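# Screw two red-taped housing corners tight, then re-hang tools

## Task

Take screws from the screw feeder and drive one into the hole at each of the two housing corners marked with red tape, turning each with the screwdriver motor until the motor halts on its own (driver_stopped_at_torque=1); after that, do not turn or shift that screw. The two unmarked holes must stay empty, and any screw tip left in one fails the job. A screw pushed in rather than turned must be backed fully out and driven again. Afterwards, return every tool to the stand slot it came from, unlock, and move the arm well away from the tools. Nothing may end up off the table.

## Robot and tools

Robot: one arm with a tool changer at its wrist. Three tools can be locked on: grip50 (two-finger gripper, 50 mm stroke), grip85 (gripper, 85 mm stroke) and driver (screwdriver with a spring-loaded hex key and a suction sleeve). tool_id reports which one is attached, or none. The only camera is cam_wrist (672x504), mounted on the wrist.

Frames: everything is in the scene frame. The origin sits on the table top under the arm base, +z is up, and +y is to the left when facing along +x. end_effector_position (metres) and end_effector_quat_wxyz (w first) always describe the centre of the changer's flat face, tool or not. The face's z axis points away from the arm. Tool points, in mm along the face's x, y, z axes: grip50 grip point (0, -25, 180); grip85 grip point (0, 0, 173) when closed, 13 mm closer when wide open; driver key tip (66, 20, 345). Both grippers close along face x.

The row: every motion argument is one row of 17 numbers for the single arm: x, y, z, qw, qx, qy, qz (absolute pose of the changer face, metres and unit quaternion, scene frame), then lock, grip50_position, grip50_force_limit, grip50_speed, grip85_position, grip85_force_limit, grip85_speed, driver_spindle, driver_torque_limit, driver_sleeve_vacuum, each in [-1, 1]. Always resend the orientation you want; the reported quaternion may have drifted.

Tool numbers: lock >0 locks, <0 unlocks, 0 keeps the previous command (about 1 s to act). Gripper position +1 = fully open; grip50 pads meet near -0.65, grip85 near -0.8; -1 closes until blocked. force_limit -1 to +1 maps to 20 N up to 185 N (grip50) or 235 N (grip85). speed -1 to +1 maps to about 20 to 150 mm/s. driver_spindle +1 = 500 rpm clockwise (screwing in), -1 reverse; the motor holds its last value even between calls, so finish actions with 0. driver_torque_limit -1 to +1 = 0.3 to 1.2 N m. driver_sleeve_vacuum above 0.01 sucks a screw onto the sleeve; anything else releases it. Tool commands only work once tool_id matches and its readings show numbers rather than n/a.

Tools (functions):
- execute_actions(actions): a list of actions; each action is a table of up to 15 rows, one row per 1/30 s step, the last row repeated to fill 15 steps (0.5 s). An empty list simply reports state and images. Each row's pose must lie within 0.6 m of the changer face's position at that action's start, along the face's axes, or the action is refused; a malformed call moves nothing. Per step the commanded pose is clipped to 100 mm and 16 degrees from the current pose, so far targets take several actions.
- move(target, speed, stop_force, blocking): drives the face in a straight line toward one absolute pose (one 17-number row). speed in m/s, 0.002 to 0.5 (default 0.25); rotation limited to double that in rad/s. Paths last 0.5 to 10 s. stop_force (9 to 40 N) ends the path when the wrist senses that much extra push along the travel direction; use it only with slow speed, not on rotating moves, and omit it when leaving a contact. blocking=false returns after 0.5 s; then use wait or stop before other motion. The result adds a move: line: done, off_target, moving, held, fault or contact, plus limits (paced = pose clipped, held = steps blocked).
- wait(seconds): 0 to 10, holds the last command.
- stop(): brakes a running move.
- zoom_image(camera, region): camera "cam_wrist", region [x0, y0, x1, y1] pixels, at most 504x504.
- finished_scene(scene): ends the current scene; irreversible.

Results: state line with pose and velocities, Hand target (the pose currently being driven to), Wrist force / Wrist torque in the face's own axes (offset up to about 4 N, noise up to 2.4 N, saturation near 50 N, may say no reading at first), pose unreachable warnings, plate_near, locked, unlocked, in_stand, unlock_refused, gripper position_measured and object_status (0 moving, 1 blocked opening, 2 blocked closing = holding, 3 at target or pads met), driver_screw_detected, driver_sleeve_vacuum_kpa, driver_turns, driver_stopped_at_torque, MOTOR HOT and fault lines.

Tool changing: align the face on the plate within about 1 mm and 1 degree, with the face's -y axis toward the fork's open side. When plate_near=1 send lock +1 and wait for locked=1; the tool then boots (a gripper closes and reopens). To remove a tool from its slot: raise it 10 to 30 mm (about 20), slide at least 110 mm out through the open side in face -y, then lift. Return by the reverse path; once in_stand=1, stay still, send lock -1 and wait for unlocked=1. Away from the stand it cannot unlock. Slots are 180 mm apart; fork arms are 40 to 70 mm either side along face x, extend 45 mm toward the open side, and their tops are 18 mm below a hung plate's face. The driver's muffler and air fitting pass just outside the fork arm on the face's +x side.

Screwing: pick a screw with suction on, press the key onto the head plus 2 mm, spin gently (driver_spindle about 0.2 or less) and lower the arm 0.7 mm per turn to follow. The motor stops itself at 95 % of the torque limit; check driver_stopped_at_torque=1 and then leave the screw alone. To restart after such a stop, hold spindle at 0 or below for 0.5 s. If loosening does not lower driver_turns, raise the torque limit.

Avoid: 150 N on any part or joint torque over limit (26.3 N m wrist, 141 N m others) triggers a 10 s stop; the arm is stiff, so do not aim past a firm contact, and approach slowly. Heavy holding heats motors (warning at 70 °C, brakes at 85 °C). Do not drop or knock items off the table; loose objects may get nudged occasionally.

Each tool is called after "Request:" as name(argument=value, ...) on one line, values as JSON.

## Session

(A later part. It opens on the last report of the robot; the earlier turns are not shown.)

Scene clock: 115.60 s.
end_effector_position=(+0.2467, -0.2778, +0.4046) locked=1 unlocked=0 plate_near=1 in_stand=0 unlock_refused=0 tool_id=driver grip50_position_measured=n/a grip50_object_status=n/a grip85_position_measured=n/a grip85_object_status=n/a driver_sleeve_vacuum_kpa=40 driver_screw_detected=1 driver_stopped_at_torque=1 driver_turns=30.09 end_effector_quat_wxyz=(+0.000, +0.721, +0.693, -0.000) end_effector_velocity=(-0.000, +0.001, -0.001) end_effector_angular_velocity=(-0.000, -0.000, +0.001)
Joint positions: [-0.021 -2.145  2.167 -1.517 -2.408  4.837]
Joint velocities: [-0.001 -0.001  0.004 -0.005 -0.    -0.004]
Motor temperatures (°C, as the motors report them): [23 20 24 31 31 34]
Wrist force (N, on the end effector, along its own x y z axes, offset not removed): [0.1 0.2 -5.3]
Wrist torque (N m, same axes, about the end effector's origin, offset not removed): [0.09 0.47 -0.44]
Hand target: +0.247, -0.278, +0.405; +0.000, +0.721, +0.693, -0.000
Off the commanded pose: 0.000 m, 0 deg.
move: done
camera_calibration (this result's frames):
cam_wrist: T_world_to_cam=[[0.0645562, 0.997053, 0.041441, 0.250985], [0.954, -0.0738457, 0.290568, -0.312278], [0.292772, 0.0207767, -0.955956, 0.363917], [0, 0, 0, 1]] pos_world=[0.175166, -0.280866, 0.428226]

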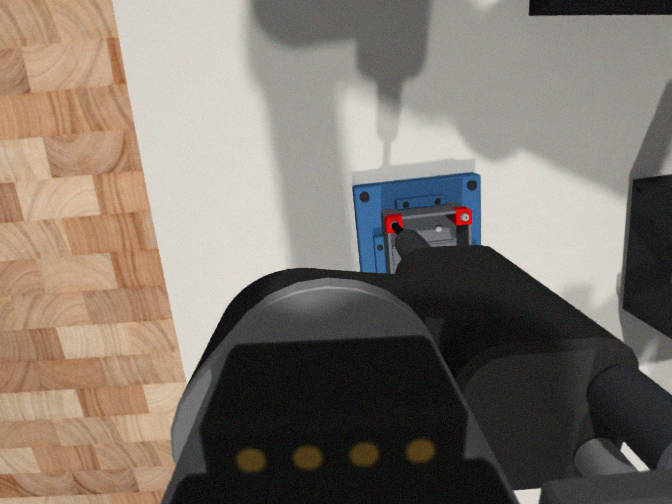

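Request:
move(target=[0.2467,-0.2778,0.435,0,0.7206,0.6934,0,0,0,0,0,0,0,0,0,0,0], speed=0.05)

Request:
move(target=[0.46,-0.04,0.435,0,0.7206,0.6934,0,0,0,0,0,0,0,0,0,0,0])

Request:
move(target=[0.51,0.1849,0.431,0,0.7206,0.6934,0,0,0,0,0,0,0,0,0,0,0])

Request:
move(target=[0.6463,0.1796,0.431,0,0.7206,0.6934,0,0,0,0,0,0,0,0,0,0,0], speed=0.1)

Request:
move(target=[0.6463,0.1796,0.4117,0,0.7206,0.6934,0,0,0,0,0,0,0,0,0,0,0], speed=0.008, stop_force=25)

Scene clock: 119.57 s.
end_effector_position=(+0.2467, -0.2778, +0.4346) locked=1 unlocked=0 plate_near=1 in_stand=0 unlock_refused=0 tool_id=driver grip50_position_measured=n/a grip50_object_status=n/a grip85_position_measured=n/a grip85_object_status=n/a driver_sleeve_vacuum_kpa=0 driver_screw_detected=0 driver_stopped_at_torque=1 driver_turns=30.09 end_effector_quat_wxyz=(+0.000, +0.721, +0.693, +0.000) end_effector_velocity=(+0.000, +0.000, +0.003) end_effector_angular_velocity=(-0.001, +0.002, -0.000)
Joint positions: [ 0.062 -2.105  2.076 -1.377 -2.398  4.959]
Joint velocities: [ 0.008  0.006 -0.009  0.016  0.001  0.015]
Motor temperatures (°C, as the motors report them): [23 20 24 31 31 34]
Wrist force (N, on the end effector, along its own x y z axes, offset not removed): [-0.6 1.9 1.1]
Wrist torque (N m, same axes, about the end effector's origin, offset not removed): [0.07 -0.01 -0.19]
Hand target: +0.247, -0.278, +0.435; -0.000, +0.721, +0.693, +0.000
Off the commanded pose: 0.000 m, 0 deg.
move: done
camera_calibration (this result's frames):
cam_wrist: T_world_to_cam=[[0.064431, 0.997048, 0.0417636, 0.24964], [0.953908, -0.0738273, 0.290877, -0.321094], [0.293102, 0.0210971, -0.955848, 0.392547], [0, 0, 0, 1]] pos_world=[0.175153, -0.28089, 0.458188]

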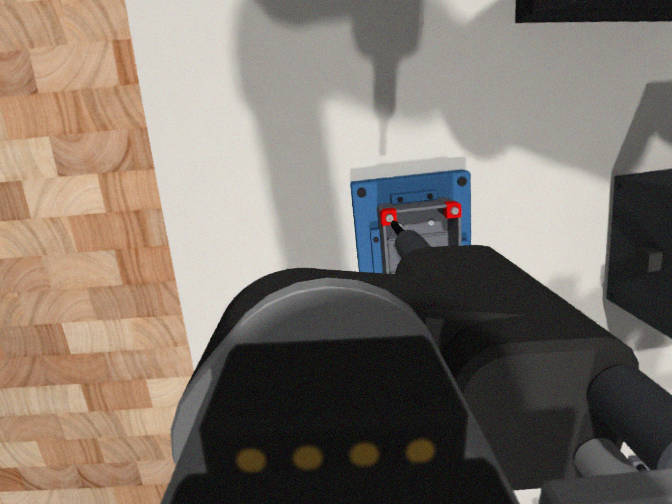

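Scene clock: 121.60 s.
end_effector_position=(+0.4601, -0.0402, +0.4351) locked=1 unlocked=0 plate_near=1 in_stand=0 unlock_refused=0 tool_id=driver grip50_position_measured=n/a grip50_object_status=n/a grip85_position_measured=n/a grip85_object_status=n/a driver_sleeve_vacuum_kpa=0 driver_screw_detected=0 driver_stopped_at_torque=1 driver_turns=30.09 end_effector_quat_wxyz=(-0.000, +0.721, +0.693, +0.000) end_effector_velocity=(+0.002, +0.001, -0.000) end_effector_angular_velocity=(-0.001, +0.002, -0.000)
Joint positions: [ 0.302 -1.291  1.791 -1.669 -2.33   5.288]
Joint velocities: [ 0.     0.006 -0.005  0.002  0.     0.002]
Motor temperatures (°C, as the motors report them): [23 20 24 31 31 34]
Wrist force (N, on the end effector, along its own x y z axes, offset not removed): [2.3 1.5 3.7]
Wrist torque (N m, same axes, about the end effector's origin, offset not removed): [0.06 -0.32 -0.19]
Hand target: +0.460, -0.040, +0.435; -0.000, +0.721, +0.693, +0.000
Off the commanded pose: 0.000 m, 0 deg.
move: done
camera_calibration (this result's frames):
cam_wrist: T_world_to_cam=[[0.0645166, 0.997029, 0.0420802, -0.00119189], [0.953926, -0.0739998, 0.290773, -0.507268], [0.293023, 0.0213817, -0.955866, 0.325454], [0, 0, 0, 1]] pos_world=[0.388608, -0.0433082, 0.45864]

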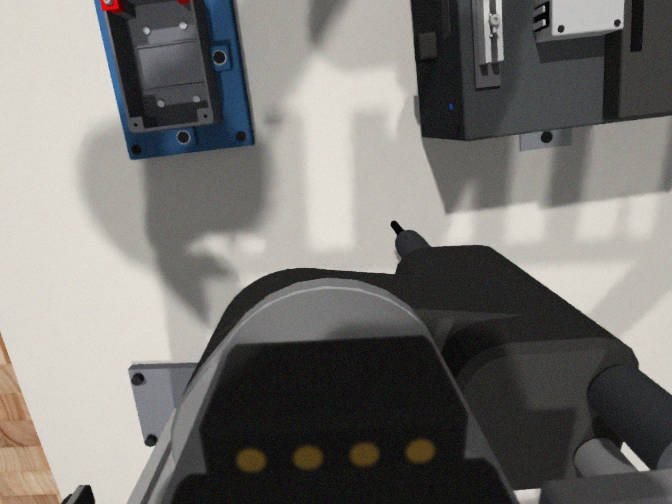

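Scene clock: 123.23 s.
end_effector_position=(+0.5100, +0.1846, +0.4311) locked=1 unlocked=0 plate_near=1 in_stand=0 unlock_refused=0 tool_id=driver grip50_position_measured=n/a grip50_object_status=n/a grip85_position_measured=n/a grip85_object_status=n/a driver_sleeve_vacuum_kpa=0 driver_screw_detected=0 driver_stopped_at_torque=1 driver_turns=30.09 end_effector_quat_wxyz=(-0.000, +0.721, +0.693, +0.000) end_effector_velocity=(+0.002, +0.002, -0.000) end_effector_angular_velocity=(-0.000, +0.001, -0.003)
Joint positions: [ 0.479 -0.806  1.478 -1.703 -2.249  5.498]
Joint velocities: [ 0.     0.007 -0.008  0.003  0.001  0.004]
Motor temperatures (°C, as the motors report them): [23 20 24 31 31 34]
Wrist force (N, on the end effector, along its own x y z axes, offset not removed): [-2.3 1.1 0.5]
Wrist torque (N m, same axes, about the end effector's origin, offset not removed): [0.05 -0.06 -0.20]
Hand target: +0.510, +0.185, +0.431; -0.000, +0.721, +0.693, +0.000
Off the commanded pose: 0.000 m, 0 deg.
move: done
camera_calibration (this result's frames):
cam_wrist: T_world_to_cam=[[0.0644189, 0.997042, 0.0419237, -0.228324], [0.953979, -0.0738573, 0.290635, -0.537052], [0.292872, 0.021272, -0.955915, 0.302332], [0, 0, 0, 1]] pos_world=[0.4385, 0.181553, 0.454662]

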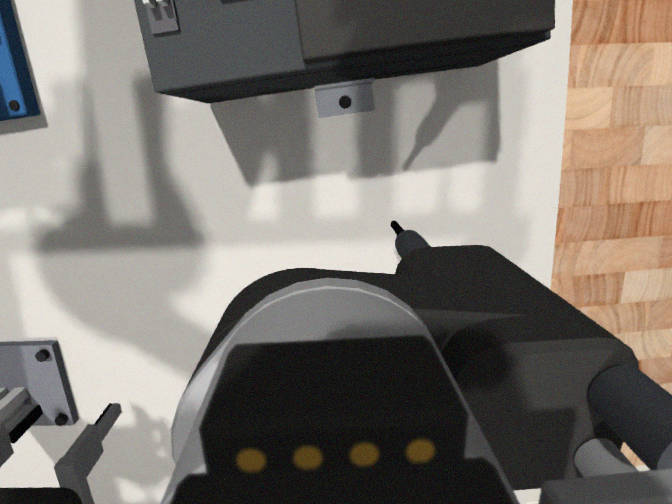

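Scene clock: 125.17 s.
end_effector_position=(+0.6459, +0.1794, +0.4310) locked=1 unlocked=0 plate_near=1 in_stand=0 unlock_refused=0 tool_id=driver grip50_position_measured=n/a grip50_object_status=n/a grip85_position_measured=n/a grip85_object_status=n/a driver_sleeve_vacuum_kpa=0 driver_screw_detected=0 driver_stopped_at_torque=1 driver_turns=30.09 end_effector_quat_wxyz=(+0.000, +0.721, +0.693, +0.000) end_effector_velocity=(+0.003, -0.000, -0.001) end_effector_angular_velocity=(-0.001, +0.002, +0.000)
Joint positions: [ 0.385 -0.591  1.063 -1.572 -2.295  5.391]
Joint velocities: [-0.003  0.006 -0.012  0.007 -0.    -0.001]
Motor temperatures (°C, as the motors report them): [23 20 24 31 31 34]
Wrist force (N, on the end effector, along its own x y z axes, offset not removed): [-0.6 1.7 4.1]
Wrist torque (N m, same axes, about the end effector's origin, offset not removed): [0.04 -0.12 -0.25]
Hand target: +0.646, +0.179, +0.431; +0.000, +0.721, +0.693, -0.000
Off the commanded pose: 0.000 m, 0 deg.
move: done
camera_calibration (this result's frames):
cam_wrist: T_world_to_cam=[[0.0645857, 0.997054, 0.0413732, -0.231726], [0.953949, -0.0738576, 0.290733, -0.667041], [0.292932, 0.0206907, -0.955909, 0.262622], [0, 0, 0, 1]] pos_world=[0.574359, 0.176344, 0.45456]

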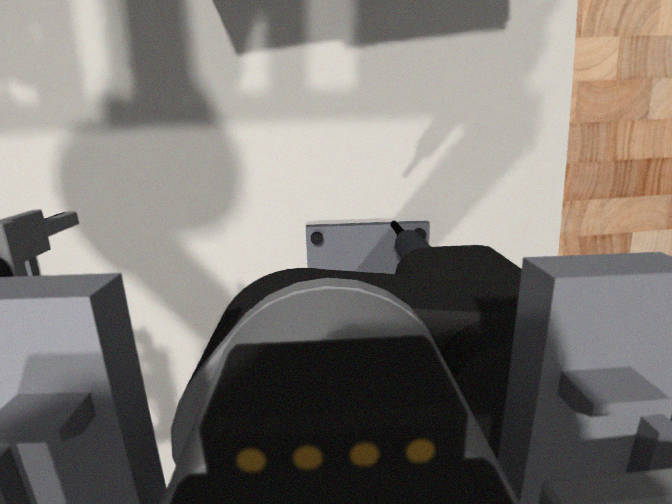

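Scene clock: 127.80 s.
end_effector_position=(+0.6463, +0.1796, +0.4120) locked=1 unlocked=0 plate_near=1 in_stand=1 unlock_refused=0 tool_id=driver grip50_position_measured=n/a grip50_object_status=n/a grip85_position_measured=n/a grip85_object_status=n/a driver_sleeve_vacuum_kpa=0 driver_screw_detected=0 driver_stopped_at_torque=1 driver_turns=30.09 end_effector_quat_wxyz=(+0.000, +0.721, +0.693, +0.000) end_effector_velocity=(+0.000, -0.000, -0.002) end_effector_angular_velocity=(+0.001, -0.002, +0.000)
Joint positions: [ 0.369 -0.594  1.109 -1.628 -2.302  5.371]
Joint velocities: [-0.002 -0.001  0.005 -0.008 -0.001 -0.004]
Motor temperatures (°C, as the motors report them): [23 20 24 31 31 34]
Wrist force (N, on the end effector, along its own x y z axes, offset not removed): [-0.7 0.0 -2.0]
Wrist torque (N m, same axes, about the end effector's origin, offset not removed): [0.00 -0.02 -0.22]
Hand target: +0.646, +0.180, +0.412; +0.000, +0.721, +0.693, -0.000
Off the commanded pose: 0.000 m, 0 deg.
move: done
camera_calibration (this result's frames):
cam_wrist: T_world_to_cam=[[0.0645929, 0.997049, 0.0414864, -0.231216], [0.953978, -0.0738954, 0.290629, -0.661878], [0.292837, 0.0208046, -0.955936, 0.244417], [0, 0, 0, 1]] pos_world=[0.574778, 0.176539, 0.4356]

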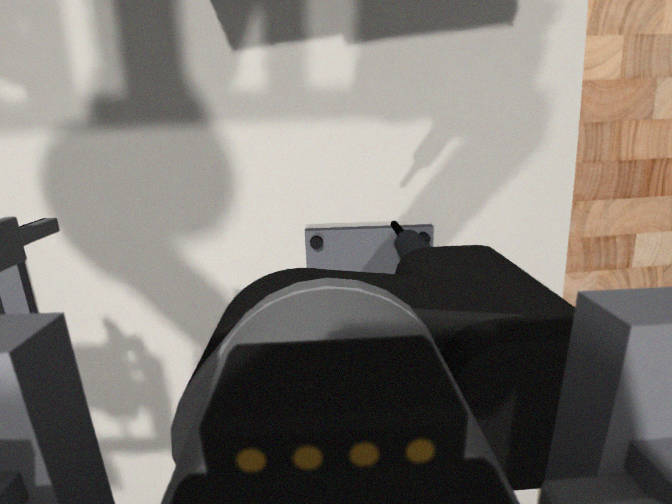

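Request:
execute_actions(actions=[[[0.6463,0.1796,0.4117,0,0.7206,0.6934,0,-1,0,0,0,0,0,0,0,0,0]],[[0.6463,0.1796,0.4117,0,0.7206,0.6934,0,-1,0,0,0,0,0,0,0,0,0]],[[0.6463,0.1796,0.4117,0,0.7206,0.6934,0,-1,0,0,0,0,0,0,0,0,0]]])

Request:
move(target=[0.6463,0.1796,0.435,0,0.7206,0.6934,0,0,0,0,0,0,0,0,0,0,0], speed=0.04)

Scene clock: 131.37 s.
end_effector_position=(+0.6463, +0.1796, +0.4117) locked=0 unlocked=1 plate_near=1 in_stand=1 unlock_refused=0 tool_id=none grip50_position_measured=n/a grip50_object_status=n/a grip85_position_measured=n/a grip85_object_status=n/a driver_sleeve_vacuum_kpa=n/a driver_screw_detected=n/a driver_stopped_at_torque=n/a driver_turns=n/a end_effector_quat_wxyz=(+0.000, +0.721, +0.693, -0.000) end_effector_velocity=(+0.000, -0.001, -0.000) end_effector_angular_velocity=(+0.000, +0.001, -0.002)
Joint positions: [ 0.368 -0.594  1.11  -1.629 -2.302  5.371]
Joint velocities: [-0.001  0.    -0.     0.001  0.     0.001]
Motor temperatures (°C, as the motors report them): [23 20 24 31 31 34]
Wrist force (N, on the end effector, along its own x y z axes, offset not removed): [-2.2 2.9 1.5]
Wrist torque (N m, same axes, about the end effector's origin, offset not removed): [0.18 -0.02 -0.24]
Hand target: +0.646, +0.180, +0.412; -0.000, +0.721, +0.693, +0.000
Off the commanded pose: 0.000 m, 0 deg.
camera_calibration (this result's frames):
cam_wrist: T_world_to_cam=[[0.064521, 0.997056, 0.0414403, -0.231131], [0.953999, -0.0738121, 0.290583, -0.661775], [0.292786, 0.0207852, -0.955952, 0.244154], [0, 0, 0, 1]] pos_world=[0.57476, 0.176529, 0.435279]

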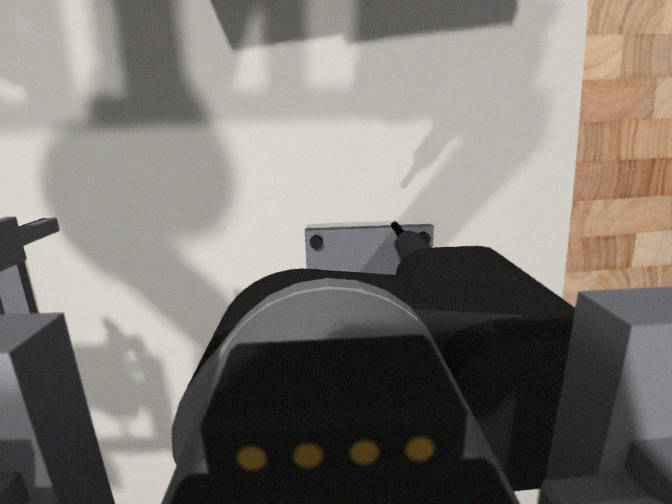

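Scene clock: 132.33 s.
end_effector_position=(+0.6463, +0.1796, +0.4346) locked=0 unlocked=1 plate_near=0 in_stand=0 unlock_refused=0 tool_id=none grip50_position_measured=n/a grip50_object_status=n/a grip85_position_measured=n/a grip85_object_status=n/a driver_sleeve_vacuum_kpa=n/a driver_screw_detected=n/a driver_stopped_at_torque=n/a driver_turns=n/a end_effector_quat_wxyz=(-0.000, +0.721, +0.693, +0.000) end_effector_velocity=(-0.000, +0.000, +0.002) end_effector_angular_velocity=(-0.001, +0.001, +0.000)
Joint positions: [ 0.388 -0.589  1.052 -1.561 -2.294  5.394]
Joint velocities: [ 0.002  0.001 -0.007  0.009  0.001  0.003]
Motor temperatures (°C, as the motors report them): [23 20 24 31 31 34]
Wrist force (N, on the end effector, along its own x y z axes, offset not removed): [-4.2 1.0 2.9]
Wrist torque (N m, same axes, about the end effector's origin, offset not removed): [0.00 -0.02 -0.19]
Hand target: +0.646, +0.180, +0.435; -0.000, +0.721, +0.693, +0.000
Off the commanded pose: 0.000 m, 0 deg.
move: done
camera_calibration (this result's frames):
cam_wrist: T_world_to_cam=[[0.0645111, 0.99705, 0.041584, -0.232126], [0.95397, -0.0738466, 0.290668, -0.668438], [0.292882, 0.0209186, -0.95592, 0.266015], [0, 0, 0, 1]] pos_world=[0.574734, 0.176515, 0.458235]

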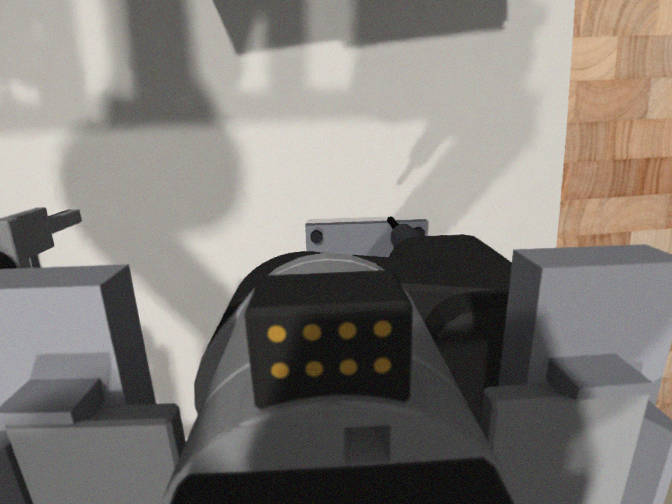

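Request:
move(target=[0.42,0.1,0.57,0,0.7206,0.6934,0,0,0,0,0,0,0,0,0,0,0])

Request:
finished_scene(scene=2)

Scene clock: 135.63 s.
end_effector_position=(+0.4202, +0.1003, +0.5698) locked=0 unlocked=1 plate_near=0 in_stand=0 unlock_refused=0 tool_id=none grip50_position_measured=n/a grip50_object_status=n/a grip85_position_measured=n/a grip85_object_status=n/a driver_sleeve_vacuum_kpa=n/a driver_screw_detected=n/a driver_stopped_at_torque=n/a driver_turns=n/a end_effector_quat_wxyz=(-0.000, +0.721, +0.693, +0.000) end_effector_velocity=(-0.002, -0.001, +0.001) end_effector_angular_velocity=(-0.000, +0.001, -0.001)
Joint positions: [ 0.612 -1.044  1.414 -1.317 -2.176  5.637]
Joint velocities: [ 0.001 -0.004  0.002  0.003  0.001  0.002]
Motor temperatures (°C, as the motors report them): [23 20 24 31 31 34]
Wrist force (N, on the end effector, along its own x y z axes, offset not removed): [-1.8 0.9 0.1]
Wrist torque (N m, same axes, about the end effector's origin, offset not removed): [0.00 -0.04 -0.28]
Hand target: +0.420, +0.100, +0.570; -0.000, +0.721, +0.693, +0.000
Off the commanded pose: 0.000 m, 0 deg.
move: done
camera_calibration (this result's frames):
cam_wrist: T_world_to_cam=[[0.0643567, 0.997044, 0.0419636, -0.14424], [0.954015, -0.0738071, 0.290531, -0.497855], [0.292769, 0.0213363, -0.955945, 0.463135], [0, 0, 0, 1]] pos_world=[0.348652, 0.0971868, 0.593427]

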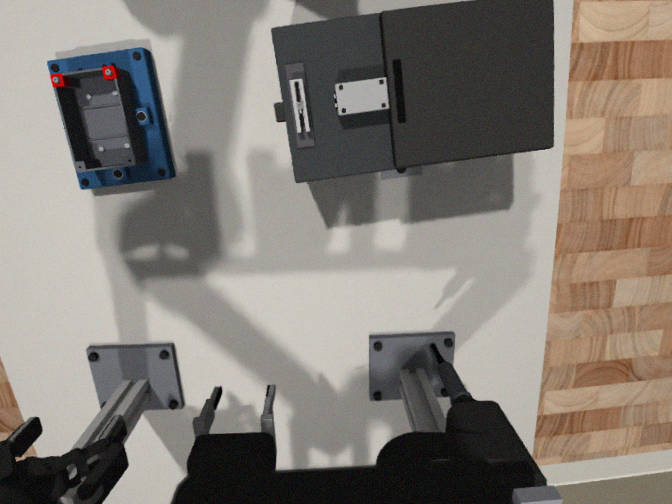

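The scene is finished: the task was done.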